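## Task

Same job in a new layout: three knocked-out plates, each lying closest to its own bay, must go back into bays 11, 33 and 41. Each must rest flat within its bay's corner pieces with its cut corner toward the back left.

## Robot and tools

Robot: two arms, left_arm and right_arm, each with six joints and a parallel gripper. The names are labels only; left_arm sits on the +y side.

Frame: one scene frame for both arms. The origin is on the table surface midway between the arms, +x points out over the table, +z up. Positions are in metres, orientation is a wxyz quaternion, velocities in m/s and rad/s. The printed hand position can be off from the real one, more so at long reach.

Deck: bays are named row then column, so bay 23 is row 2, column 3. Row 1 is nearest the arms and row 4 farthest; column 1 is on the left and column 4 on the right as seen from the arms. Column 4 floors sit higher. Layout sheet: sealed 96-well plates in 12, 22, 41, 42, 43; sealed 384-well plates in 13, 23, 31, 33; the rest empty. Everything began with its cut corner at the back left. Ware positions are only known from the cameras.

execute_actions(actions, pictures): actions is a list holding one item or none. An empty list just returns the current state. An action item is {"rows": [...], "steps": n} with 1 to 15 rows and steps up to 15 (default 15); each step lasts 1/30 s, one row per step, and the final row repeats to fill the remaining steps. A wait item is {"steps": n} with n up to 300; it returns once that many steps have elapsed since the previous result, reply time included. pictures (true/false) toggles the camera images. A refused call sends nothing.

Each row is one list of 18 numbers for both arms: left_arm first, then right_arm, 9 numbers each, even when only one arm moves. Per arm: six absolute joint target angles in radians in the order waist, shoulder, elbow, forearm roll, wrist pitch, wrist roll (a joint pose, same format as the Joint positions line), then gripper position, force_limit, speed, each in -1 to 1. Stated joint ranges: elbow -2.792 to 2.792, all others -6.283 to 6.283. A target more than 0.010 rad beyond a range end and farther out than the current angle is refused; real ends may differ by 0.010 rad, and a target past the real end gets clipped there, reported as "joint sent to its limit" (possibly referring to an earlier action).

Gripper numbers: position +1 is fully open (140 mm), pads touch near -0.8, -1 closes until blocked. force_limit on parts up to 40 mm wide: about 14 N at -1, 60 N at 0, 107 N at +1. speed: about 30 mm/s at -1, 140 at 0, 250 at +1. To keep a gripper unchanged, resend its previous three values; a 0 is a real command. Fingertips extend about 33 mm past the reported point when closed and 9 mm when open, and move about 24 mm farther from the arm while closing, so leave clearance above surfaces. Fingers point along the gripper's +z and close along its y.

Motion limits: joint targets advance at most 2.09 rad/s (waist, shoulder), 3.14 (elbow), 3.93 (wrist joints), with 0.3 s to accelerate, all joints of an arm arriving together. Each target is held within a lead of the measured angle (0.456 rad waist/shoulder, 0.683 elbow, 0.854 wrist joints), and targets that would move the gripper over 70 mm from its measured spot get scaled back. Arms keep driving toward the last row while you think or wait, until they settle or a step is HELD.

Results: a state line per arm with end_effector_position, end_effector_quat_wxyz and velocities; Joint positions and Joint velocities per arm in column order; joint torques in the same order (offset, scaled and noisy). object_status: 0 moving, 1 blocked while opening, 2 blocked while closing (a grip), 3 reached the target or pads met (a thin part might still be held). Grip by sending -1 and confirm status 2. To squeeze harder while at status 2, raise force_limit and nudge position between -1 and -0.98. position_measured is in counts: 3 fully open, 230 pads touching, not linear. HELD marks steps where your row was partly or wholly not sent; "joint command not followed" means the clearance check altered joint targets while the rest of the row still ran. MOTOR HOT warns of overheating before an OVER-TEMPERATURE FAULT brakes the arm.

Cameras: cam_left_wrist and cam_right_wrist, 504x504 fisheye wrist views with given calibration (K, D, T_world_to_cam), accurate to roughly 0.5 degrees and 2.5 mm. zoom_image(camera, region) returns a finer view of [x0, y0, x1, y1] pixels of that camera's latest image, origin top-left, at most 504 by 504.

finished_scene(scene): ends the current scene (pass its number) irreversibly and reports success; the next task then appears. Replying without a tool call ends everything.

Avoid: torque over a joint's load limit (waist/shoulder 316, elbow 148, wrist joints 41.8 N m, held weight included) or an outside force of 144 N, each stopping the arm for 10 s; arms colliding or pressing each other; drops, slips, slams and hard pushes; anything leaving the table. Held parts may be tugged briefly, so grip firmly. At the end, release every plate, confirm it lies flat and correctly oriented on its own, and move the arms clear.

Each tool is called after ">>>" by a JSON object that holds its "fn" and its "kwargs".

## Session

>>> {"fn": "execute_actions", "kwargs": {"actions": []}}

Scene clock: 0.00 s of 9600.00 s.
left_arm: end_effector_position=(+0.7155, +0.4391, +0.3219) position_measured=3 object_status=3 end_effector_quat_wxyz=(+0.000, +0.995, -0.100, +0.000) end_effector_velocity=(-0.000, -0.000, +0.001) end_effector_angular_velocity=(-0.001, -0.002, -0.000) | right_arm: end_effector_position=(+0.6514, -0.5635, +0.3233) position_measured=3 object_status=3 end_effector_quat_wxyz=(-0.000, +0.997, -0.082, +0.000) end_effector_velocity=(-0.000, -0.001, -0.000) end_effector_angular_velocity=(-0.002, +0.001, -0.000)
Joint positions: left_arm=[-0.052  0.165  1.603 -0.001  1.373  1.517] | right_arm=[-0.053  0.163  1.603  0.001  1.375  1.518]
Joint velocities: left_arm=[-0.    -0.002  0.    -0.001 -0.001  0.   ] | right_arm=[-0.     0.     0.    -0.002 -0.     0.   ]
Joint torques (N m, as the joint torque sensors report them, + toward a larger angle): no reading

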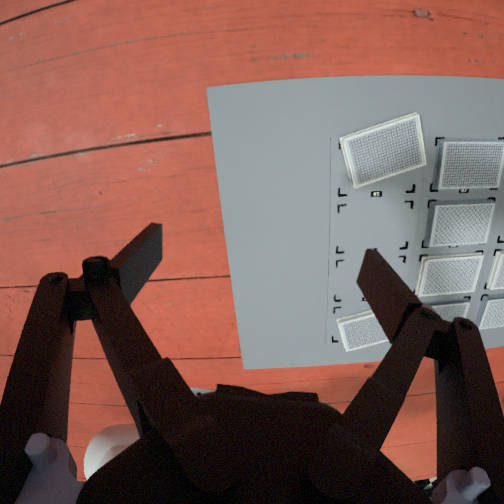

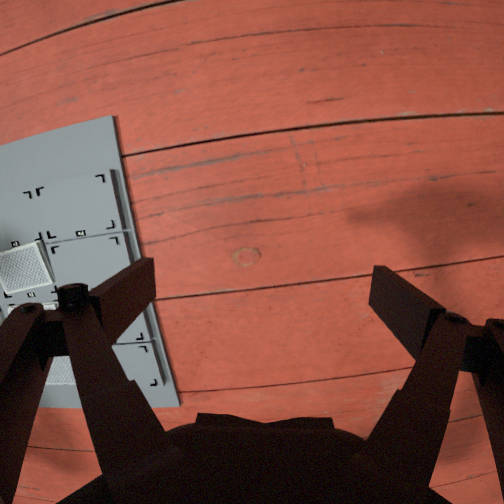

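>>> {"fn": "execute_actions", "kwargs": {"actions": [{"rows":[[-0.3362,0.2983,1.7414,0,1.1013,1.032,1,0,-0.2,-0.9,0.163,1.603,0,1.375,1.518,1,0,0]],"steps":15}], "pictures": false}}

>>> {"fn": "execute_actions", "kwargs": {"actions": [{"steps":12}]}}

>>> {"fn": "zoom_image", "kwargs": {"camera": "cam_left_wrist", "region": [185,65,365,245]}}

Scene clock: 6.33 s of 9600.00 s.
left_arm: end_effector_position=(+0.6865, +0.2649, +0.1736) position_measured=3 object_status=3 end_effector_quat_wxyz=(+0.000, +1.000, -0.009, +0.000) end_effector_velocity=(-0.135, -0.314, -0.285) end_effector_angular_velocity=(+0.006, +0.012, +0.338) | right_arm: end_effector_position=(+0.5857, -0.7600, +0.3233) position_measured=3 object_status=3 end_effector_quat_wxyz=(-0.000, +0.971, -0.239, +0.000) end_effector_velocity=(-0.228, -0.436, +0.000) end_effector_angular_velocity=(-0.001, -0.000, -0.757)
Joint positions: left_arm=[-0.312  0.287  1.73  -0.     1.125  1.074] | right_arm=[-0.373  0.163  1.603  0.001  1.375  1.518]
Joint velocities: left_arm=[-0.499  0.238  0.245 -0.001 -0.469 -0.837] | right_arm=[-0.757 -0.    -0.    -0.     0.    -0.   ]
Joint torques (N m, as the joint torque sensors report them, + toward a larger angle): left_arm=[ 11.56 -87.02 -42.39   3.92  -0.67   0.05] | right_arm=[ -4.14 -57.64 -38.97   4.06   0.15  -0.29]
Steps of this call (steps 1 to 90: nothing new was sent; then 2.83 s passed at rest; steps 91 to 105: all 15 steps of this action). Readings (joint positions | what the end effector reports):
91: left_arm=[-0.052 0.165 1.603 -0.001 1.373 1.517] | right_arm=[-0.053 0.163 1.603 0.001 1.375 1.518] | left_arm position_measured=3 object_status=3 | right_arm position_measured=3 object_status=3
92: left_arm=[-0.056 0.167 1.605 -0.001 1.369 1.509] | right_arm=[-0.057 0.163 1.603 0.001 1.375 1.518] | left_arm position_measured=3 object_status=3 | right_arm position_measured=3 object_status=3
94: left_arm=[-0.088 0.181 1.621 -0.001 1.338 1.455] | right_arm=[-0.089 0.163 1.603 0.001 1.375 1.518] | left_arm position_measured=3 object_status=3 | right_arm position_measured=3 object_status=3
98: left_arm=[-0.171 0.221 1.661 -0.001 1.259 1.313] | right_arm=[-0.194 0.163 1.603 0.001 1.375 1.518] | left_arm position_measured=3 object_status=3 | right_arm position_measured=3 object_status=3
105: the state above

Scene clock: 6.73 s of 9600.00 s.
left_arm: end_effector_position=(+0.6799, +0.2497, +0.1600) position_measured=3 object_status=3 end_effector_quat_wxyz=(+0.000, +1.000, -0.000, +0.000) end_effector_velocity=(+0.000, -0.001, -0.000) end_effector_angular_velocity=(-0.001, +0.001, -0.001) | right_arm: end_effector_position=(+0.4678, -0.9196, +0.3233) position_measured=3 object_status=3 end_effector_quat_wxyz=(-0.000, +0.923, -0.385, +0.000) end_effector_velocity=(-0.350, -0.348, -0.000) end_effector_angular_velocity=(-0.001, +0.001, -0.757)
Joint positions: left_arm=[-0.336  0.298  1.741  0.     1.101  1.032] | right_arm=[-0.679  0.163  1.603  0.     1.375  1.518]
Joint velocities: left_arm=[-0.     0.001 -0.001 -0.001 -0.     0.001] | right_arm=[-0.758  0.     0.001 -0.002 -0.001 -0.001]
Joint torques (N m, as the joint torque sensors report them, + toward a larger angle): left_arm=[ -1.61 -71.1  -38.3    3.82  -0.32   0.17] | right_arm=[  0.08 -58.75 -38.76   3.87   0.15  -0.26]
Steps of this call (steps 1 to 12: the robot went on to your last target). Readings (joint positions | what the end effector reports):
1: left_arm=[-0.326 0.294 1.737 -0.000 1.111 1.050] | right_arm=[-0.398 0.163 1.603 0.001 1.375 1.518] | left_arm position_measured=3 object_status=3 | right_arm position_measured=3 object_status=3
2: left_arm=[-0.334 0.297 1.740 -0.000 1.104 1.037] | right_arm=[-0.424 0.163 1.603 0.001 1.375 1.518] | left_arm position_measured=3 object_status=3 | right_arm position_measured=3 object_status=3
4: left_arm=[-0.336 0.298 1.741 0.000 1.102 1.032] | right_arm=[-0.475 0.163 1.603 0.001 1.375 1.518] | left_arm position_measured=3 object_status=3 | right_arm position_measured=3 object_status=3
8: left_arm=[-0.336 0.298 1.741 0.000 1.101 1.032] | right_arm=[-0.577 0.163 1.603 0.000 1.375 1.518] | left_arm position_measured=3 object_status=3 | right_arm position_measured=3 object_status=3
12: the state above
camera_calibration (this result's frames):
cam_left_wrist: T_world_to_cam=[[0.127453, -0.991533, -0.0248503, 0.1686], [-0.894825, -0.125757, 0.428337, 0.570315], [-0.427836, -0.0323562, -0.903277, 0.630096], [0, 0, 0, 1]] pos_world=[0.758422, 0.259281, 0.329053]
cam_right_wrist: T_world_to_cam=[[-0.679063, -0.733515, -0.0287947, -0.343885], [-0.716736, 0.654032, 0.241934, 0.881752], [-0.158629, 0.184926, -0.969865, 0.732993], [0, 0, 0, 1]] pos_world=[0.514738, -0.964489, 0.487676]

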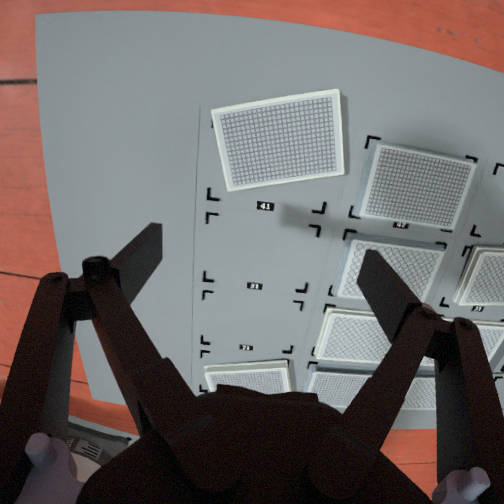

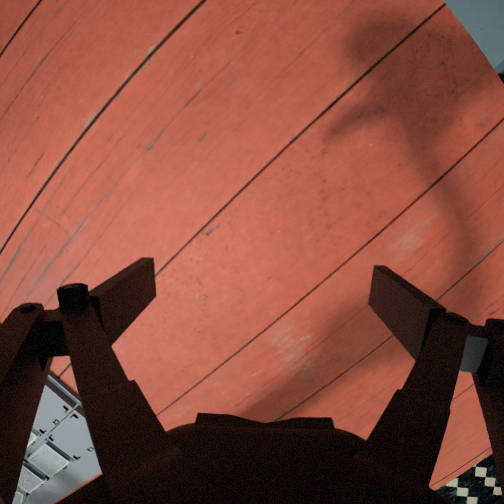

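Region (185, 65, 365, 245) of cam_left_wrist's 504x504 image, scaled by 2.800, with more detail than that image has.

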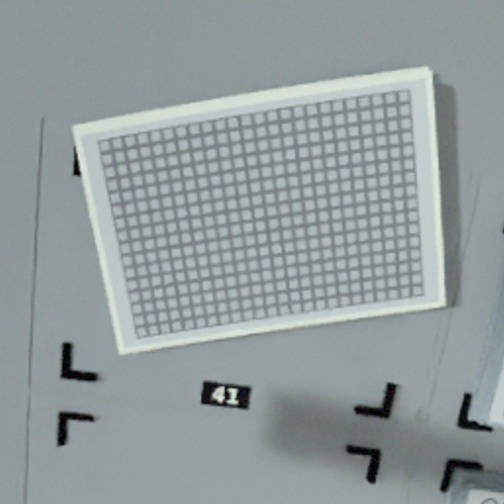

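>>> {"fn": "execute_actions", "kwargs": {"actions": [{"rows":[[-0.2993,0.4495,1.6846,0,1.0075,0.799,1,0,-0.2,-0.9,0.163,1.603,0,1.375,1.518,1,0,0]],"steps":15}]}}

Scene clock: 16.47 s of 9600.00 s.
left_arm: end_effector_position=(+0.7448, +0.2426, +0.0800) position_measured=3 object_status=3 end_effector_quat_wxyz=(+0.000, +0.991, +0.134, +0.000) end_effector_velocity=(-0.001, +0.001, -0.001) end_effector_angular_velocity=(+0.001, +0.002, +0.000) | right_arm: end_effector_position=(+0.3555, -1.0088, +0.3233) position_measured=3 object_status=3 end_effector_quat_wxyz=(+0.000, +0.875, -0.484, +0.000) end_effector_velocity=(-0.000, +0.001, -0.001) end_effector_angular_velocity=(+0.001, +0.002, +0.001)
Joint positions: left_arm=[-0.299  0.449  1.684 -0.     1.008  0.799] | right_arm=[-0.9    0.163  1.603  0.     1.375  1.518]
Joint velocities: left_arm=[ 0.     0.     0.002 -0.    -0.     0.   ] | right_arm=[ 0.001  0.     0.001 -0.001  0.001 -0.   ]
Joint torques (N m, as the joint torque sensors report them, + toward a larger angle): left_arm=[ -0.76 -86.53 -37.25   3.89  -0.64   0.13] | right_arm=[ -0.9  -55.73 -39.53   4.05  -0.02  -0.33]
Steps of this call (steps 1 to 30: the robot went on to your last target; steps 31 to 90: nothing new was sent; then 6.23 s passed at rest; steps 91 to 105: all 15 steps of this action). Readings (joint positions | what the end effector reports):
91: left_arm=[-0.336 0.299 1.741 -0.000 1.101 1.032] | right_arm=[-0.900 0.163 1.603 -0.000 1.375 1.518] | left_arm position_measured=3 object_status=3 | right_arm position_measured=3 object_status=3
92: left_arm=[-0.335 0.303 1.740 0.000 1.098 1.024] | right_arm=[-0.900 0.163 1.603 -0.000 1.375 1.518] | left_arm position_measured=3 object_status=3 | right_arm position_measured=3 object_status=3
94: left_arm=[-0.327 0.334 1.728 -0.000 1.079 0.976] | right_arm=[-0.900 0.163 1.603 -0.000 1.375 1.518] | left_arm position_measured=3 object_status=3 | right_arm position_measured=3 object_status=3
98: left_arm=[-0.304 0.430 1.692 -0.000 1.020 0.830] | right_arm=[-0.900 0.163 1.603 -0.000 1.375 1.518] | left_arm position_measured=3 object_status=3 | right_arm position_measured=3 object_status=3
105: the state above
camera_calibration (this result's frames):
cam_left_wrist: T_world_to_cam=[[0.38715, -0.921676, -0.0250727, -0.0589785], [-0.828694, -0.359757, 0.428766, 0.669212], [-0.404204, -0.145219, -0.903067, 0.595099], [0, 0, 0, 1]] pos_world=[0.817947, 0.272815, 0.249]
cam_right_wrist: T_world_to_cam=[[-0.823165, -0.567089, -0.0284565, -0.266527], [-0.556106, 0.795075, 0.242079, 0.944705], [-0.114655, 0.215096, -0.969839, 0.746474], [0, 0, 0, 1]] pos_world=[0.391548, -1.06282, 0.487682]

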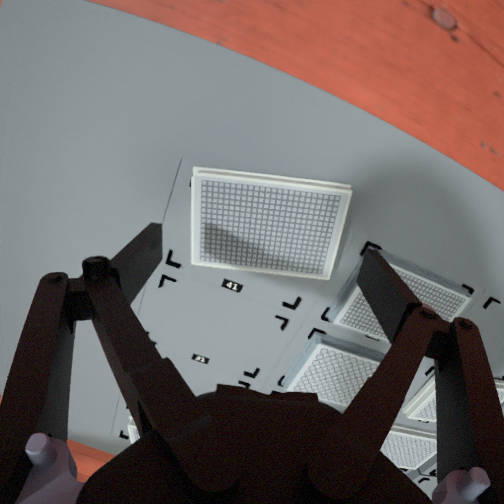

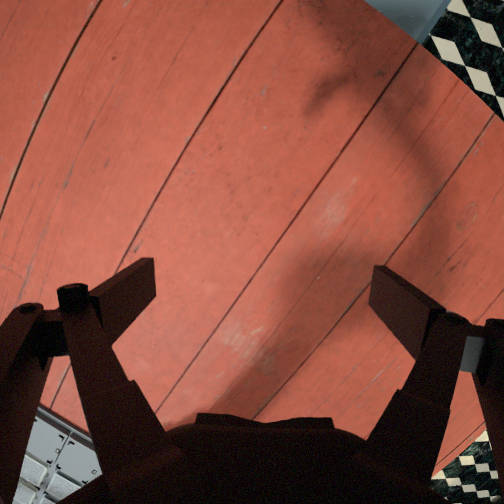

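>>> {"fn": "execute_actions", "kwargs": {"actions": [{"rows":[[-0.2993,0.4786,1.7068,0,0.9562,0.799,1,0,-0.2,-0.9,0.163,1.603,0,1.375,1.518,1,0,0],[-0.2993,0.4786,1.7068,0,0.9562,0.799,1,0,-0.2,-0.9,0.163,1.603,0,1.375,1.518,1,0,0],[-0.2993,0.4786,1.7068,0,0.9562,0.799,1,0,-0.2,-0.9,0.163,1.603,0,1.375,1.518,1,0,0],[-0.2993,0.4786,1.7068,0,0.9562,0.799,1,0,-0.2,-0.9,0.163,1.603,0,1.375,1.518,1,0,0],[-0.2993,0.4786,1.7068,0,0.9562,0.799,1,0,-0.2,-0.9,0.163,1.603,0,1.375,1.518,1,0,0],[-0.2993,0.4786,1.7068,0,0.9562,0.799,1,0,-0.2,-0.9,0.163,1.603,0,1.375,1.518,1,0,0],[-0.2993,0.4786,1.7068,0,0.9562,0.799,1,0,-0.2,-0.9,0.163,1.603,0,1.375,1.518,1,0,0],[-0.2993,0.4877,1.7138,0,0.9401,0.799,1,0,-0.2,-0.9,0.163,1.603,0,1.375,1.518,1,0,0]],"steps":15}]}}

Scene clock: 26.17 s of 9600.00 s.
left_arm: end_effector_position=(+0.7447, +0.2428, +0.0381) position_measured=3 object_status=3 end_effector_quat_wxyz=(+0.000, +0.991, +0.134, +0.000) end_effector_velocity=(-0.001, +0.001, -0.002) end_effector_angular_velocity=(+0.002, +0.003, -0.001) | right_arm: end_effector_position=(+0.3555, -1.0088, +0.3233) position_measured=3 object_status=3 end_effector_quat_wxyz=(+0.000, +0.875, -0.484, +0.000) end_effector_velocity=(-0.001, -0.000, +0.000) end_effector_angular_velocity=(-0.000, +0.001, -0.002)
Joint positions: left_arm=[-0.299  0.488  1.714 -0.     0.94   0.799] | right_arm=[-0.9    0.163  1.603  0.     1.375  1.518]
Joint velocities: left_arm=[0.    0.002 0.001 0.001 0.    0.001] | right_arm=[-0.001  0.    -0.    -0.001  0.001  0.001]
Joint torques (N m, as the joint torque sensors report them, + toward a larger angle): left_arm=[  0.27 -87.8  -34.28   3.24  -0.13   0.35] | right_arm=[ -1.85 -55.67 -39.24   4.12   0.08  -0.36]
Steps of this call (steps 1 to 15: the robot went on to your last target; steps 16 to 90: nothing new was sent; then 6.20 s passed at rest; steps 91 to 105: all 15 steps of this action). Readings (joint positions | what the end effector reports):
91: left_arm=[-0.299 0.450 1.685 0.000 1.007 0.799] | right_arm=[-0.900 0.163 1.603 0.000 1.375 1.518] | left_arm position_measured=3 object_status=3 | right_arm position_measured=3 object_status=3
92: left_arm=[-0.299 0.453 1.687 0.000 1.000 0.799] | right_arm=[-0.900 0.163 1.603 0.000 1.375 1.518] | left_arm position_measured=3 object_status=3 | right_arm position_measured=3 object_status=3
94: left_arm=[-0.299 0.474 1.704 0.000 0.965 0.799] | right_arm=[-0.900 0.163 1.603 0.000 1.375 1.518] | left_arm position_measured=3 object_status=3 | right_arm position_measured=3 object_status=3
98: left_arm=[-0.299 0.479 1.707 -0.000 0.956 0.799] | right_arm=[-0.900 0.163 1.603 0.000 1.375 1.518] | left_arm position_measured=3 object_status=3 | right_arm position_measured=3 object_status=3
105: the state above
camera_calibration (this result's frames):
cam_left_wrist: T_world_to_cam=[[0.387289, -0.921617, -0.0250959, -0.0600238], [-0.828644, -0.359894, 0.42875, 0.687157], [-0.404175, -0.145254, -0.903075, 0.557305], [0, 0, 0, 1]] pos_world=[0.817904, 0.272936, 0.207163]
cam_right_wrist: T_world_to_cam=[[-0.823165, -0.567089, -0.0284566, -0.266527], [-0.556106, 0.795075, 0.242079, 0.944705], [-0.114655, 0.215096, -0.969839, 0.746474], [0, 0, 0, 1]] pos_world=[0.391548, -1.06282, 0.487682]

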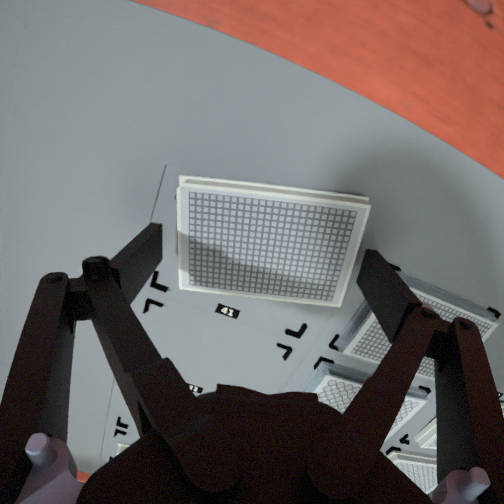

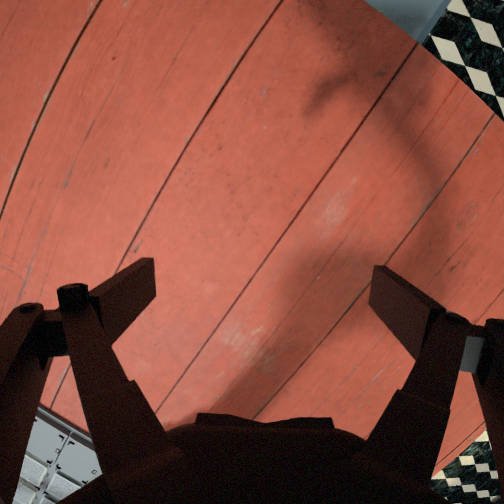

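No contact. Close.

>>> {"fn": "execute_actions", "kwargs": {"actions": [{"rows":[[-0.2993,0.4877,1.7138,0,0.9401,0.799,-1,0,-0.4,-0.9,0.163,1.603,0,1.375,1.518,1,0,0]],"steps":15}]}}

Scene clock: 30.47 s of 9600.00 s.
left_arm: end_effector_position=(+0.7447, +0.2427, +0.0380) position_measured=41 object_status=2 end_effector_quat_wxyz=(-0.000, +0.991, +0.134, +0.000) end_effector_velocity=(-0.000, +0.000, -0.001) end_effector_angular_velocity=(+0.000, +0.000, +0.001) | right_arm: end_effector_position=(+0.3555, -1.0088, +0.3233) position_measured=3 object_status=3 end_effector_quat_wxyz=(+0.000, +0.875, -0.484, +0.000) end_effector_velocity=(+0.000, +0.001, -0.000) end_effector_angular_velocity=(+0.002, -0.000, -0.000)
Joint positions: left_arm=[-0.299  0.488  1.714  0.     0.94   0.799] | right_arm=[-0.9    0.163  1.603  0.     1.375  1.518]
Joint velocities: left_arm=[-0.     0.001  0.001  0.    -0.001 -0.001] | right_arm=[-0.     0.     0.001  0.001  0.001 -0.   ]
Joint torques (N m, as the joint torque sensors report them, + toward a larger angle): left_arm=[  1.77 -71.74 -24.4    3.2   -0.97   0.43] | right_arm=[ -2.87 -56.87 -38.95   3.97   0.06  -0.31]
Steps of this call (steps 1 to 15: the robot went on to your last target; steps 16 to 90: nothing new was sent; then 0.80 s passed at rest; steps 91 to 105: all 15 steps of this action). Readings (joint positions | what the end effector reports):
91: left_arm=[-0.299 0.488 1.714 0.000 0.940 0.799] | right_arm=[-0.900 0.163 1.603 0.000 1.375 1.518] | left_arm position_measured=3 object_status=0 | right_arm position_measured=3 object_status=3
92: left_arm=[-0.299 0.488 1.714 0.000 0.940 0.799] | right_arm=[-0.900 0.163 1.603 0.000 1.375 1.518] | left_arm position_measured=5 object_status=0 | right_arm position_measured=3 object_status=3
94: left_arm=[-0.299 0.488 1.714 0.000 0.940 0.799] | right_arm=[-0.900 0.163 1.603 0.000 1.375 1.518] | left_arm position_measured=16 object_status=0 | right_arm position_measured=3 object_status=3
98: left_arm=[-0.299 0.488 1.714 0.000 0.940 0.799] | right_arm=[-0.900 0.163 1.603 0.000 1.375 1.518] | left_arm position_measured=37 object_status=0 | right_arm position_measured=3 object_status=3
105: the state above
camera_calibration (this result's frames):
cam_left_wrist: T_world_to_cam=[[0.38721, -0.921647, -0.0252062, -0.0599568], [-0.828632, -0.359859, 0.428802, 0.687134], [-0.404275, -0.14515, -0.903047, 0.557235], [0, 0, 0, 1]] pos_world=[0.817873, 0.272895, 0.207054]
cam_right_wrist: T_world_to_cam=[[-0.823167, -0.567086, -0.0284557, -0.266523], [-0.556104, 0.795079, 0.24207, 0.944714], [-0.11465, 0.215088, -0.969842, 0.746466], [0, 0, 0, 1]] pos_world=[0.391549, -1.06282, 0.487683]

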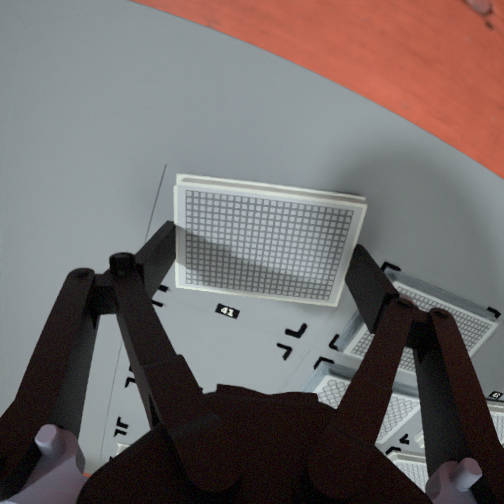

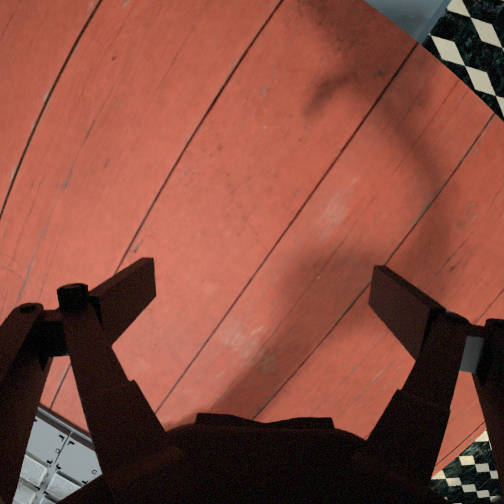

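>>> {"fn": "execute_actions", "kwargs": {"actions": [{"rows":[[-0.2993,0.47,1.70,0,0.9716,0.799,-1,0,-0.4,-0.9,0.163,1.603,0,1.375,1.518,1,0,0],[-0.2993,0.47,1.70,0,0.9716,0.799,-1,0,-0.4,-0.9,0.163,1.603,0,1.375,1.518,1,0,0],[-0.2993,0.47,1.70,0,0.9716,0.799,-1,0,-0.4,-0.9,0.163,1.603,0,1.375,1.518,1,0,0],[-0.2993,0.4495,1.6846,0,1.0075,0.799,-1,0,-0.4,-0.9,0.163,1.603,0,1.375,1.518,1,0,0],[-0.2993,0.4495,1.6846,0,1.0075,0.799,-1,0,-0.4,-0.9,0.163,1.603,0,1.375,1.518,1,0,0],[-0.2993,0.4495,1.6846,0,1.0075,0.799,-1,0,-0.4,-0.9,0.163,1.603,0,1.375,1.518,1,0,0],[-0.2993,0.4495,1.6846,0,1.0075,0.799,-1,0,-0.4,-0.9,0.163,1.603,0,1.375,1.518,1,0,0],[-0.2993,0.4495,1.6846,0,1.0075,0.799,-1,0,-0.4,-0.9,0.163,1.603,0,1.375,1.518,1,0,0],[-0.3145,0.4317,1.7553,0,0.954,1.0685,-1,0,-0.4,-0.9,0.163,1.603,0,1.375,1.518,1,0,0]],"steps":15}], "pictures": false}}

>>> {"fn": "execute_actions", "kwargs": {"actions": [{"steps":12}]}}

>>> {"fn": "zoom_image", "kwargs": {"camera": "cam_left_wrist", "region": [135,130,415,350]}}

Scene clock: 39.87 s of 9600.00 s.
left_arm: end_effector_position=(+0.7218, +0.2451, +0.0634) position_measured=41 object_status=2 end_effector_quat_wxyz=(-0.000, +1.000, +0.019, -0.000) end_effector_velocity=(-0.113, +0.012, -0.079) end_effector_angular_velocity=(-0.001, -0.002, -1.163) | right_arm: end_effector_position=(+0.3555, -1.0088, +0.3233) position_measured=3 object_status=3 end_effector_quat_wxyz=(+0.000, +0.875, -0.484, +0.000) end_effector_velocity=(+0.000, -0.000, +0.000) end_effector_angular_velocity=(-0.000, -0.000, -0.000)
Joint positions: left_arm=[-0.312  0.435  1.743  0.     0.964  1.018] | right_arm=[-0.9    0.163  1.603  0.     1.375  1.518]
Joint velocities: left_arm=[-0.063 -0.07   0.282  0.001 -0.214  1.1  ] | right_arm=[-0.     0.    -0.001 -0.     0.     0.   ]
Joint torques (N m, as the joint torque sensors report them, + toward a larger angle): left_arm=[  2.69 -84.06 -42.51   4.17  -0.89  -0.12] | right_arm=[ -2.09 -55.69 -39.09   4.23   0.04  -0.35]
Steps of this call (steps 1 to 15: the robot went on to your last target; steps 16 to 90: nothing new was sent; then 5.90 s passed at rest; steps 91 to 105: all 15 steps of this action). Readings (joint positions | what the end effector reports):
91: left_arm=[-0.299 0.488 1.714 0.000 0.940 0.799] | right_arm=[-0.900 0.163 1.603 0.000 1.375 1.518] | left_arm position_measured=41 object_status=2 | right_arm position_measured=3 object_status=3
92: left_arm=[-0.299 0.484 1.711 -0.000 0.947 0.799] | right_arm=[-0.900 0.163 1.603 0.000 1.375 1.518] | left_arm position_measured=41 object_status=2 | right_arm position_measured=3 object_status=3
94: left_arm=[-0.299 0.471 1.700 -0.000 0.969 0.799] | right_arm=[-0.900 0.163 1.603 -0.000 1.375 1.518] | left_arm position_measured=41 object_status=2 | right_arm position_measured=3 object_status=3
98: left_arm=[-0.299 0.450 1.685 0.000 1.007 0.799] | right_arm=[-0.900 0.163 1.603 0.000 1.375 1.518] | left_arm position_measured=41 object_status=2 | right_arm position_measured=3 object_status=3
105: the state above

Scene clock: 40.27 s of 9600.00 s.
left_arm: end_effector_position=(+0.7169, +0.2456, +0.0600) position_measured=41 object_status=2 end_effector_quat_wxyz=(+0.000, +1.000, -0.008, +0.000) end_effector_velocity=(+0.001, -0.001, +0.000) end_effector_angular_velocity=(-0.001, -0.001, -0.001) | right_arm: end_effector_position=(+0.3555, -1.0088, +0.3233) position_measured=3 object_status=3 end_effector_quat_wxyz=(+0.000, +0.875, -0.484, +0.000) end_effector_velocity=(+0.000, +0.000, -0.000) end_effector_angular_velocity=(+0.001, -0.000, +0.000)
Joint positions: left_arm=[-0.314  0.432  1.755  0.     0.954  1.068] | right_arm=[-0.9    0.163  1.603  0.     1.375  1.518]
Joint velocities: left_arm=[-0.     0.001 -0.002 -0.     0.     0.001] | right_arm=[ 0.     0.     0.     0.001  0.001 -0.   ]
Joint torques (N m, as the joint torque sensors report them, + toward a larger angle): left_arm=[  0.04 -81.25 -36.6    3.36  -0.81   0.18] | right_arm=[ -1.33 -56.18 -39.18   4.07   0.05  -0.32]
Steps of this call (steps 1 to 12: the robot went on to your last target). Readings (joint positions | what the end effector reports):
1: left_arm=[-0.313 0.433 1.750 0.000 0.958 1.048] | right_arm=[-0.900 0.163 1.603 0.000 1.375 1.518] | left_arm position_measured=41 object_status=2 | right_arm position_measured=3 object_status=3
2: left_arm=[-0.314 0.432 1.754 0.000 0.955 1.064] | right_arm=[-0.900 0.163 1.603 0.000 1.375 1.518] | left_arm position_measured=41 object_status=2 | right_arm position_measured=3 object_status=3
4: left_arm=[-0.314 0.432 1.755 0.000 0.954 1.068] | right_arm=[-0.900 0.163 1.603 0.000 1.375 1.518] | left_arm position_measured=41 object_status=2 | right_arm position_measured=3 object_status=3
8: left_arm=[-0.314 0.432 1.755 0.000 0.954 1.068] | right_arm=[-0.900 0.163 1.603 0.000 1.375 1.518] | left_arm position_measured=41 object_status=2 | right_arm position_measured=3 object_status=3
12: the state above
camera_calibration (this result's frames):
cam_left_wrist: T_world_to_cam=[[0.112811, -0.993306, -0.0248494, 0.168294], [-0.896564, -0.112541, 0.428378, 0.643692], [-0.428306, -0.0260466, -0.903258, 0.554257], [0, 0, 0, 1]] pos_world=[0.795518, 0.254045, 0.229076]
cam_right_wrist: T_world_to_cam=[[-0.823167, -0.567086, -0.0284557, -0.266523], [-0.556104, 0.795079, 0.24207, 0.944714], [-0.11465, 0.215088, -0.969841, 0.746466], [0, 0, 0, 1]] pos_world=[0.391549, -1.06282, 0.487683]

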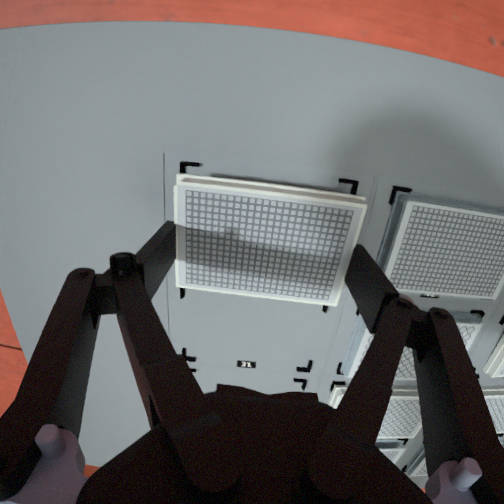

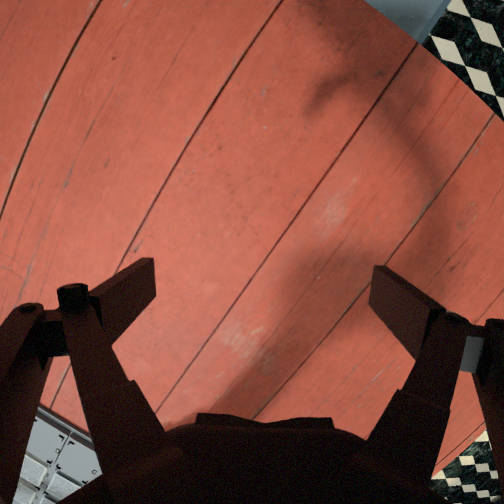

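Region (135, 130, 415, 350) of cam_left_wrist's 504x504 image, scaled by 1.800, with more detail than that image has; it fills the top 396 rows of this view, and the rest is white.

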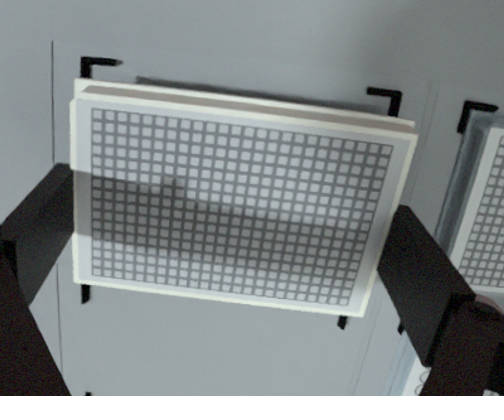

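>>> {"fn": "execute_actions", "kwargs": {"actions": [{"rows":[[-0.3145,0.4464,1.7654,0,0.9297,1.0685,-1,0,-0.4,-0.9,0.163,1.603,0,1.375,1.518,1,0,0]],"steps":12}]}}

>>> {"fn": "zoom_image", "kwargs": {"camera": "cam_left_wrist", "region": [135,130,415,350]}}

Scene clock: 47.33 s of 9600.00 s.
left_arm: end_effector_position=(+0.7168, +0.2456, +0.0450) position_measured=41 object_status=2 end_effector_quat_wxyz=(+0.000, +1.000, -0.008, +0.000) end_effector_velocity=(+0.001, -0.000, +0.000) end_effector_angular_velocity=(-0.001, -0.001, +0.000) | right_arm: end_effector_position=(+0.3555, -1.0088, +0.3233) position_measured=3 object_status=3 end_effector_quat_wxyz=(+0.000, +0.875, -0.484, +0.000) end_effector_velocity=(-0.000, +0.000, -0.000) end_effector_angular_velocity=(+0.001, +0.001, +0.001)
Joint positions: left_arm=[-0.315  0.446  1.765 -0.     0.93   1.069] | right_arm=[-0.9    0.163  1.603  0.     1.375  1.518]
Joint velocities: left_arm=[ 0.    -0.    -0.001  0.    -0.    -0.   ] | right_arm=[ 0.    -0.     0.    -0.001  0.001 -0.001]
Joint torques (N m, as the joint torque sensors report them, + toward a larger angle): left_arm=[ -1.45 -83.07 -34.87   3.5   -0.78   0.17] | right_arm=[ -2.84 -55.31 -39.01   4.09   0.12  -0.43]
Steps of this call (steps 1 to 30: the robot went on to your last target; steps 31 to 90: nothing new was sent; then 3.67 s passed at rest; steps 91 to 102: all 12 steps of this action). Readings (joint positions | what the end effector reports):
91: left_arm=[-0.315 0.432 1.755 -0.000 0.954 1.069] | right_arm=[-0.900 0.163 1.603 0.000 1.375 1.518] | left_arm position_measured=41 object_status=2 | right_arm position_measured=3 object_status=3
92: left_arm=[-0.315 0.435 1.758 -0.000 0.947 1.069] | right_arm=[-0.900 0.163 1.603 0.000 1.375 1.518] | left_arm position_measured=41 object_status=2 | right_arm position_measured=3 object_status=3
94: left_arm=[-0.315 0.446 1.765 -0.000 0.931 1.069] | right_arm=[-0.900 0.163 1.603 0.000 1.375 1.518] | left_arm position_measured=41 object_status=2 | right_arm position_measured=3 object_status=3
98: left_arm=[-0.315 0.446 1.765 -0.000 0.930 1.069] | right_arm=[-0.900 0.163 1.603 0.000 1.375 1.518] | left_arm position_measured=41 object_status=2 | right_arm position_measured=3 object_status=3
102: the state above
camera_calibration (this result's frames):
cam_left_wrist: T_world_to_cam=[[0.112731, -0.993308, -0.0251195, 0.168006], [-0.896398, -0.112574, 0.428717, 0.64994], [-0.428676, -0.0258126, -0.903089, 0.540823], [0, 0, 0, 1]] pos_world=[0.795503, 0.254008, 0.213992]
cam_right_wrist: T_world_to_cam=[[-0.823167, -0.567086, -0.0284558, -0.266523], [-0.556104, 0.795079, 0.24207, 0.944714], [-0.11465, 0.215088, -0.969841, 0.746466], [0, 0, 0, 1]] pos_world=[0.391549, -1.06282, 0.487683]

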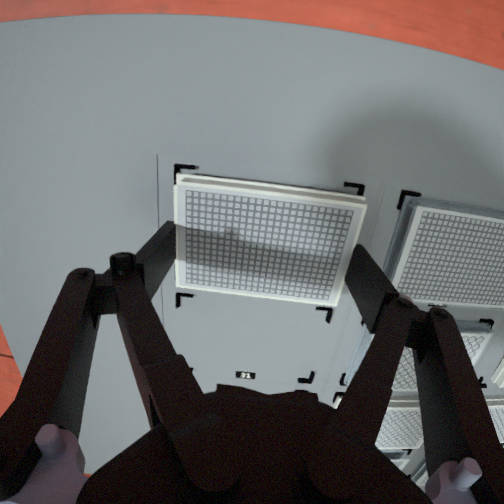

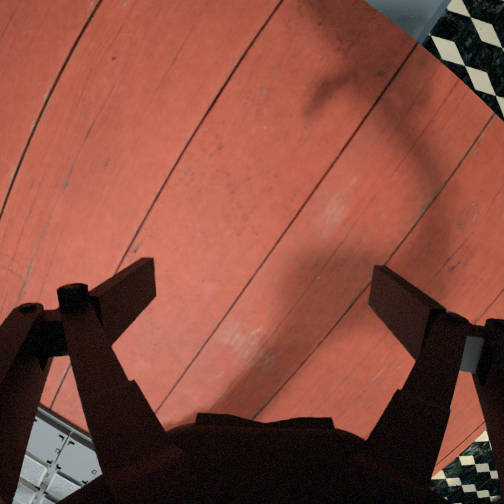

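Region (135, 130, 415, 350) of cam_left_wrist's 504x504 image, scaled by 1.800, with more detail than that image has; it fills the top 396 rows of this view, and the rest is white.

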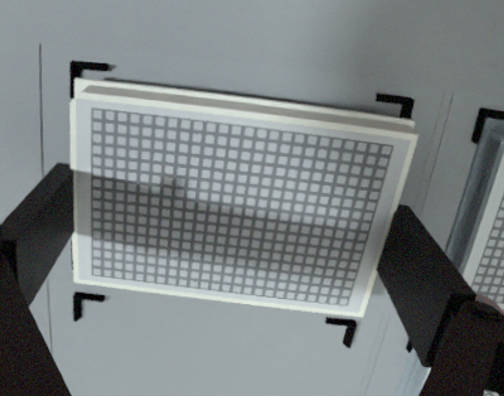

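>>> {"fn": "execute_actions", "kwargs": {"actions": [{"rows":[[-0.3132,0.4488,1.7616,0,0.9311,1.0698,-1,0,-0.4,-0.9,0.163,1.603,0,1.375,1.518,1,0,0],[-0.3132,0.4488,1.7616,0,0.9311,1.0698,-1,0,-0.4,-0.9,0.163,1.603,0,1.375,1.518,1,0,0],[-0.3132,0.4488,1.7616,0,0.9311,1.0698,-1,0,-0.4,-0.9,0.163,1.603,0,1.375,1.518,1,0,0],[-0.3132,0.4488,1.7616,0,0.9311,1.0698,-1,0,-0.4,-0.9,0.163,1.603,0,1.375,1.518,1,0,0],[-0.3132,0.4488,1.7616,0,0.9311,1.0698,-1,0,-0.4,-0.9,0.163,1.603,0,1.375,1.518,1,0,0],[-0.3132,0.4527,1.7643,0,0.9246,1.0698,-1,0,-0.4,-0.9,0.163,1.603,0,1.375,1.518,1,0,0]],"steps":14}]}}

>>> {"fn": "zoom_image", "kwargs": {"camera": "cam_left_wrist", "region": [135,130,415,350]}}

Scene clock: 60.77 s of 9600.00 s.
left_arm: end_effector_position=(+0.7188, +0.2456, +0.0409) position_measured=41 object_status=2 end_effector_quat_wxyz=(-0.000, +1.000, -0.008, +0.000) end_effector_velocity=(+0.000, -0.000, -0.001) end_effector_angular_velocity=(+0.000, +0.001, +0.000) | right_arm: end_effector_position=(+0.3555, -1.0088, +0.3233) position_measured=3 object_status=3 end_effector_quat_wxyz=(+0.000, +0.875, -0.484, +0.000) end_effector_velocity=(+0.000, +0.000, -0.000) end_effector_angular_velocity=(+0.000, +0.000, +0.001)
Joint positions: left_arm=[-0.313  0.453  1.764  0.     0.925  1.07 ] | right_arm=[-0.9    0.163  1.603  0.     1.375  1.518]
Joint velocities: left_arm=[ 0.     0.001 -0.    -0.    -0.001 -0.   ] | right_arm=[ 0.    -0.     0.001  0.    -0.    -0.001]
Joint torques (N m, as the joint torque sensors report them, + toward a larger angle): left_arm=[ -2.48 -82.38 -33.92   3.35  -0.48   0.32] | right_arm=[ -2.37 -55.9  -39.24   4.18   0.1   -0.3 ]
Steps of this call (steps 1 to 15: the robot went on to your last target; steps 16 to 90: nothing new was sent; then 9.97 s passed at rest; steps 91 to 104: all 14 steps of this action). Readings (joint positions | what the end effector reports):
91: left_arm=[-0.314 0.447 1.765 0.000 0.930 1.069] | right_arm=[-0.900 0.163 1.603 -0.000 1.375 1.518] | left_arm position_measured=41 object_status=2 | right_arm position_measured=3 object_status=3
92: left_arm=[-0.314 0.448 1.763 0.000 0.930 1.069] | right_arm=[-0.900 0.163 1.603 0.000 1.375 1.518] | left_arm position_measured=41 object_status=2 | right_arm position_measured=3 object_status=3
94: left_arm=[-0.313 0.449 1.762 0.000 0.931 1.070] | right_arm=[-0.900 0.163 1.603 0.000 1.375 1.518] | left_arm position_measured=41 object_status=2 | right_arm position_measured=3 object_status=3
98: left_arm=[-0.313 0.452 1.764 0.000 0.926 1.070] | right_arm=[-0.900 0.163 1.603 0.000 1.375 1.518] | left_arm position_measured=41 object_status=2 | right_arm position_measured=3 object_status=3
104: the state above
camera_calibration (this result's frames):
cam_left_wrist: T_world_to_cam=[[0.112751, -0.993303, -0.0252211, 0.167681], [-0.896366, -0.112635, 0.428768, 0.653434], [-0.428737, -0.0257368, -0.903063, 0.538054], [0, 0, 0, 1]] pos_world=[0.797493, 0.254006, 0.209955]
cam_right_wrist: T_world_to_cam=[[-0.823167, -0.567086, -0.0284557, -0.266523], [-0.556104, 0.795079, 0.24207, 0.944714], [-0.11465, 0.215088, -0.969841, 0.746466], [0, 0, 0, 1]] pos_world=[0.391549, -1.06282, 0.487683]

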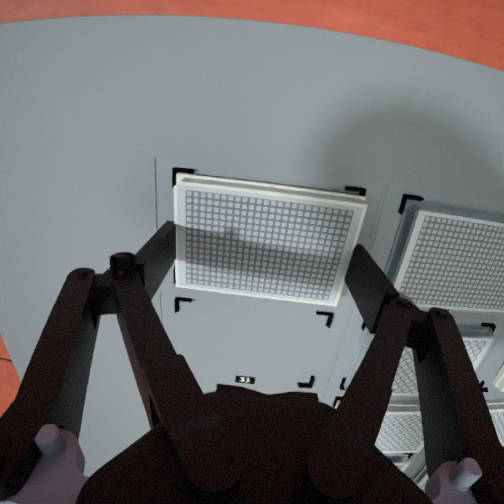

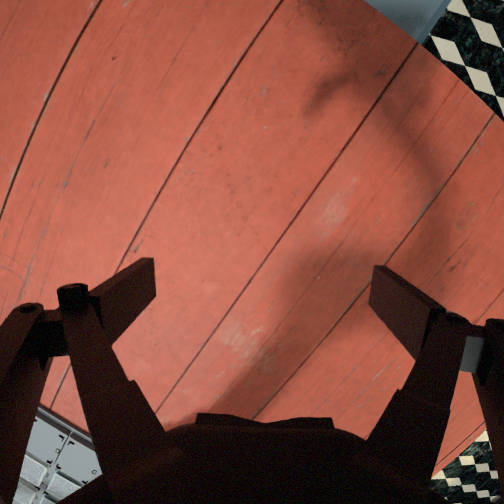

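Region (135, 130, 415, 350) of cam_left_wrist's 504x504 image, scaled by 1.800, with more detail than that image has; it fills the top 396 rows of this view, and the rest is white.

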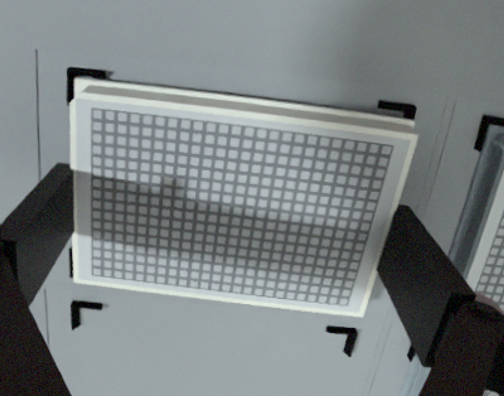

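>>> {"fn": "execute_actions", "kwargs": {"actions": [{"rows":[[-0.3132,0.4566,1.767,0,0.9181,1.0698,-1,0,-0.4,-0.9,0.163,1.603,0,1.375,1.518,1,0,0]],"steps":10}]}}

>>> {"fn": "zoom_image", "kwargs": {"camera": "cam_left_wrist", "region": [135,130,415,350]}}

Scene clock: 65.17 s of 9600.00 s.
left_arm: end_effector_position=(+0.7187, +0.2456, +0.0370) position_measured=41 object_status=2 end_effector_quat_wxyz=(+0.000, +1.000, -0.008, -0.000) end_effector_velocity=(+0.001, -0.000, -0.001) end_effector_angular_velocity=(+0.001, -0.000, +0.001) | right_arm: end_effector_position=(+0.3555, -1.0088, +0.3233) position_measured=3 object_status=3 end_effector_quat_wxyz=(+0.000, +0.875, -0.484, +0.000) end_effector_velocity=(+0.001, -0.000, +0.001) end_effector_angular_velocity=(-0.001, -0.002, +0.000)
Joint positions: left_arm=[-0.313  0.457  1.767 -0.     0.918  1.07 ] | right_arm=[-0.9    0.163  1.603  0.     1.375  1.518]
Joint velocities: left_arm=[ 0.     0.002 -0.001  0.001 -0.002 -0.002] | right_arm=[ 0.     0.    -0.001  0.002 -0.001 -0.   ]
Joint torques (N m, as the joint torque sensors report them, + toward a larger angle): left_arm=[ -2.82 -73.04 -27.72   2.35  -0.54  -0.37] | right_arm=[ -1.28 -56.72 -39.12   4.08   0.05  -0.35]
Steps of this call (steps 1 to 15: the robot went on to your last target; steps 16 to 90: nothing new was sent; then 1.07 s passed at rest; steps 91 to 100: all 10 steps of this action). Readings (joint positions | what the end effector reports):
91: left_arm=[-0.313 0.453 1.764 -0.000 0.924 1.070] | right_arm=[-0.900 0.163 1.603 -0.000 1.375 1.518] | left_arm position_measured=41 object_status=2 | right_arm position_measured=3 object_status=3
92: left_arm=[-0.313 0.454 1.765 -0.000 0.921 1.070] | right_arm=[-0.900 0.163 1.603 0.000 1.375 1.518] | left_arm position_measured=41 object_status=2 | right_arm position_measured=3 object_status=3
94: left_arm=[-0.313 0.456 1.767 -0.000 0.918 1.070] | right_arm=[-0.900 0.163 1.603 0.000 1.375 1.518] | left_arm position_measured=41 object_status=2 | right_arm position_measured=3 object_status=3
98: left_arm=[-0.313 0.457 1.767 -0.000 0.918 1.070] | right_arm=[-0.900 0.163 1.603 0.000 1.375 1.518] | left_arm position_measured=41 object_status=2 | right_arm position_measured=3 object_status=3
100: the state above
camera_calibration (this result's frames):
cam_left_wrist: T_world_to_cam=[[0.112767, -0.993302, -0.0251908, 0.167577], [-0.896328, -0.112634, 0.428848, 0.655027], [-0.428813, -0.0257808, -0.903025, 0.534483], [0, 0, 0, 1]] pos_world=[0.797415, 0.254012, 0.205966]
cam_right_wrist: T_world_to_cam=[[-0.823167, -0.567086, -0.0284558, -0.266523], [-0.556104, 0.795079, 0.24207, 0.944714], [-0.11465, 0.215088, -0.969841, 0.746466], [0, 0, 0, 1]] pos_world=[0.391549, -1.06282, 0.487683]

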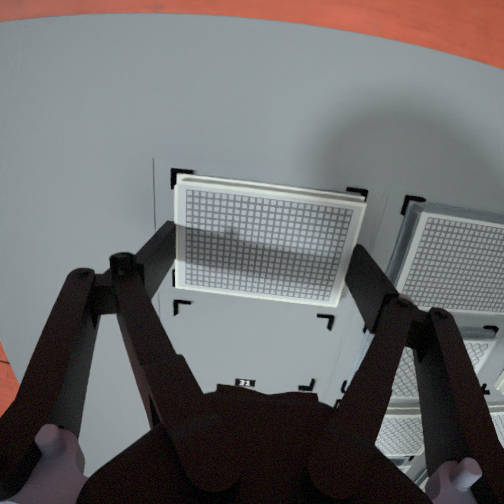

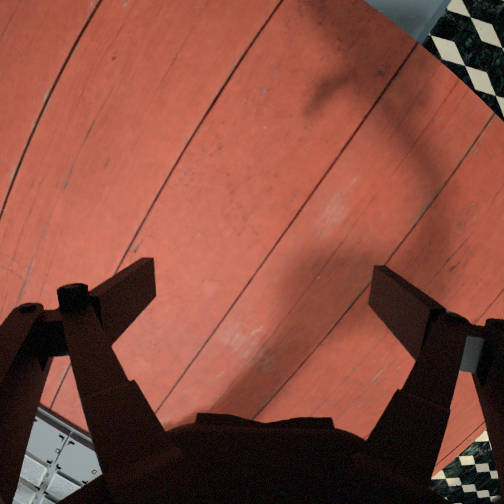

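Region (135, 130, 415, 350) of cam_left_wrist's 504x504 image, scaled by 1.800, with more detail than that image has; it fills the top 396 rows of this view, and the rest is white.

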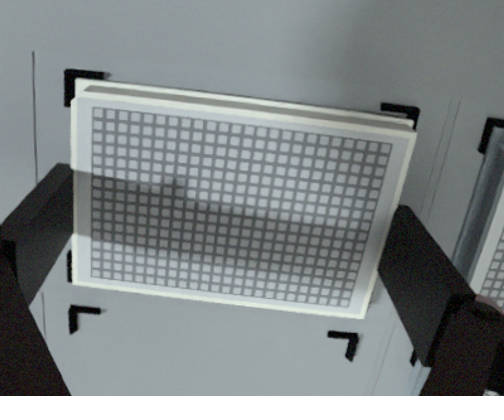

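>>> {"fn": "execute_actions", "kwargs": {"actions": [{"rows":[[-0.3132,0.4558,1.7664,0,0.9195,1.0698,1,0,-0.2,-0.9,0.163,1.603,0,1.375,1.518,1,0,0],[-0.3132,0.4558,1.7664,0,0.9195,1.0698,1,0,-0.2,-0.9,0.163,1.603,0,1.375,1.518,1,0,0],[-0.3132,0.4558,1.7664,0,0.9195,1.0698,1,0,-0.2,-0.9,0.163,1.603,0,1.375,1.518,1,0,0],[-0.3132,0.4558,1.7664,0,0.9195,1.0698,1,0,-0.2,-0.9,0.163,1.603,0,1.375,1.518,1,0,0],[-0.3132,0.4558,1.7664,0,0.9195,1.0698,1,0,-0.2,-0.9,0.163,1.603,0,1.375,1.518,1,0,0],[-0.3132,0.4558,1.7664,0,0.9195,1.0698,1,0,-0.2,-0.9,0.163,1.603,0,1.375,1.518,1,0,0],[-0.3132,0.4558,1.7664,0,0.9195,1.0698,1,0,-0.2,-0.9,0.163,1.603,0,1.375,1.518,1,0,0],[-0.3132,0.414,1.738,0,0.989,1.0698,1,0,-0.2,-0.9,0.163,1.603,0,1.375,1.518,1,0,0]],"steps":15}], "pictures": false}}

>>> {"fn": "execute_actions", "kwargs": {"actions": [{"steps":6}]}}

>>> {"fn": "zoom_image", "kwargs": {"camera": "cam_left_wrist", "region": [175,140,375,340]}}

Scene clock: 77.13 s of 9600.00 s.
left_arm: end_effector_position=(+0.7183, +0.2460, +0.0809) position_measured=3 object_status=3 end_effector_quat_wxyz=(+0.000, +1.000, -0.008, +0.000) end_effector_velocity=(-0.001, +0.001, -0.001) end_effector_angular_velocity=(+0.002, +0.003, -0.000) | right_arm: end_effector_position=(+0.3555, -1.0088, +0.3233) position_measured=3 object_status=3 end_effector_quat_wxyz=(+0.000, +0.875, -0.484, +0.000) end_effector_velocity=(-0.000, +0.000, -0.000) end_effector_angular_velocity=(+0.000, +0.002, -0.000)
Joint positions: left_arm=[-0.313  0.414  1.738  0.     0.989  1.07 ] | right_arm=[-0.9    0.163  1.603  0.     1.375  1.518]
Joint velocities: left_arm=[0.    0.001 0.    0.    0.003 0.   ] | right_arm=[ 0.    -0.     0.001 -0.001  0.     0.001]
Joint torques (N m, as the joint torque sensors report them, + toward a larger angle): left_arm=[  1.84 -78.   -34.89   3.2   -0.03   0.26] | right_arm=[ -1.22 -55.5  -39.51   4.09   0.09  -0.34]
Steps of this call (steps 1 to 15: the robot went on to your last target; steps 16 to 90: nothing new was sent; then 8.47 s passed at rest; steps 91 to 105: all 15 steps of this action). Readings (joint positions | what the end effector reports):
91: left_arm=[-0.313 0.457 1.767 -0.000 0.918 1.070] | right_arm=[-0.900 0.163 1.603 0.000 1.375 1.518] | left_arm position_measured=41 object_status=0 | right_arm position_measured=3 object_status=3
92: left_arm=[-0.313 0.457 1.767 0.000 0.919 1.070] | right_arm=[-0.900 0.163 1.603 0.000 1.375 1.518] | left_arm position_measured=41 object_status=0 | right_arm position_measured=3 object_status=3
94: left_arm=[-0.313 0.456 1.767 0.000 0.919 1.070] | right_arm=[-0.900 0.163 1.603 0.000 1.375 1.518] | left_arm position_measured=26 object_status=0 | right_arm position_measured=3 object_status=3
98: left_arm=[-0.313 0.456 1.766 0.000 0.920 1.070] | right_arm=[-0.900 0.163 1.603 -0.000 1.375 1.518] | left_arm position_measured=3 object_status=0 | right_arm position_measured=3 object_status=3
105: the state above

Scene clock: 77.33 s of 9600.00 s.
left_arm: end_effector_position=(+0.7182, +0.2460, +0.0807) position_measured=3 object_status=3 end_effector_quat_wxyz=(+0.000, +1.000, -0.008, +0.000) end_effector_velocity=(+0.001, -0.001, -0.000) end_effector_angular_velocity=(-0.001, +0.000, +0.003) | right_arm: end_effector_position=(+0.3555, -1.0088, +0.3233) position_measured=3 object_status=3 end_effector_quat_wxyz=(+0.000, +0.875, -0.484, +0.000) end_effector_velocity=(-0.000, +0.001, -0.000) end_effector_angular_velocity=(+0.002, +0.000, +0.000)
Joint positions: left_arm=[-0.313  0.414  1.738  0.     0.989  1.07 ] | right_arm=[-0.9    0.163  1.603  0.     1.375  1.518]
Joint velocities: left_arm=[-0.     0.002 -0.002 -0.001 -0.    -0.002] | right_arm=[-0.    -0.     0.001  0.001  0.001 -0.   ]
Joint torques (N m, as the joint torque sensors report them, + toward a larger angle): left_arm=[ -2.79 -82.34 -36.54   3.91  -0.37   0.08] | right_arm=[ -1.6  -54.6  -39.43   4.15   0.06  -0.43]
Steps of this call (steps 1 to 6: the robot went on to your last target). Readings (joint positions | what the end effector reports):
1: left_arm=[-0.313 0.414 1.738 0.000 0.989 1.070] | right_arm=[-0.900 0.163 1.603 0.000 1.375 1.518] | left_arm position_measured=3 object_status=3 | right_arm position_measured=3 object_status=3
2: left_arm=[-0.313 0.414 1.738 0.000 0.989 1.070] | right_arm=[-0.900 0.163 1.603 0.000 1.375 1.518] | left_arm position_measured=3 object_status=3 | right_arm position_measured=3 object_status=3
4: left_arm=[-0.313 0.414 1.738 0.000 0.989 1.070] | right_arm=[-0.900 0.163 1.603 0.000 1.375 1.518] | left_arm position_measured=3 object_status=3 | right_arm position_measured=3 object_status=3
6: the state above
camera_calibration (this result's frames):
cam_left_wrist: T_world_to_cam=[[0.112825, -0.993304, -0.024858, 0.16903], [-0.896559, -0.112557, 0.428385, 0.636036], [-0.428314, -0.026046, -0.903254, 0.573494], [0, 0, 0, 1]] pos_world=[0.796808, 0.254426, 0.249745]
cam_right_wrist: T_world_to_cam=[[-0.823167, -0.567086, -0.0284558, -0.266523], [-0.556104, 0.795079, 0.24207, 0.944714], [-0.11465, 0.215088, -0.969841, 0.746466], [0, 0, 0, 1]] pos_world=[0.391549, -1.06282, 0.487683]

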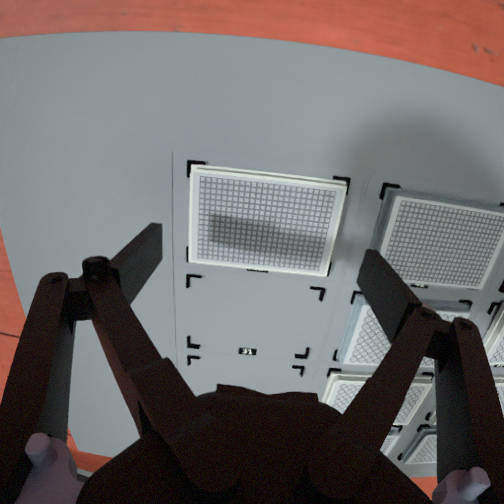

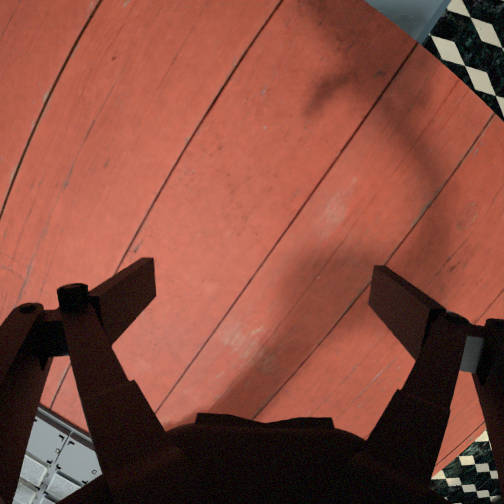

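Region (175, 140, 375, 340) of cam_left_wrist's 504x504 image, scaled by 2.520, with more detail than that image has.

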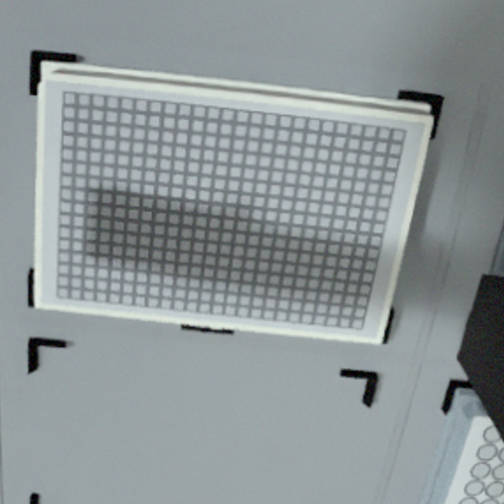

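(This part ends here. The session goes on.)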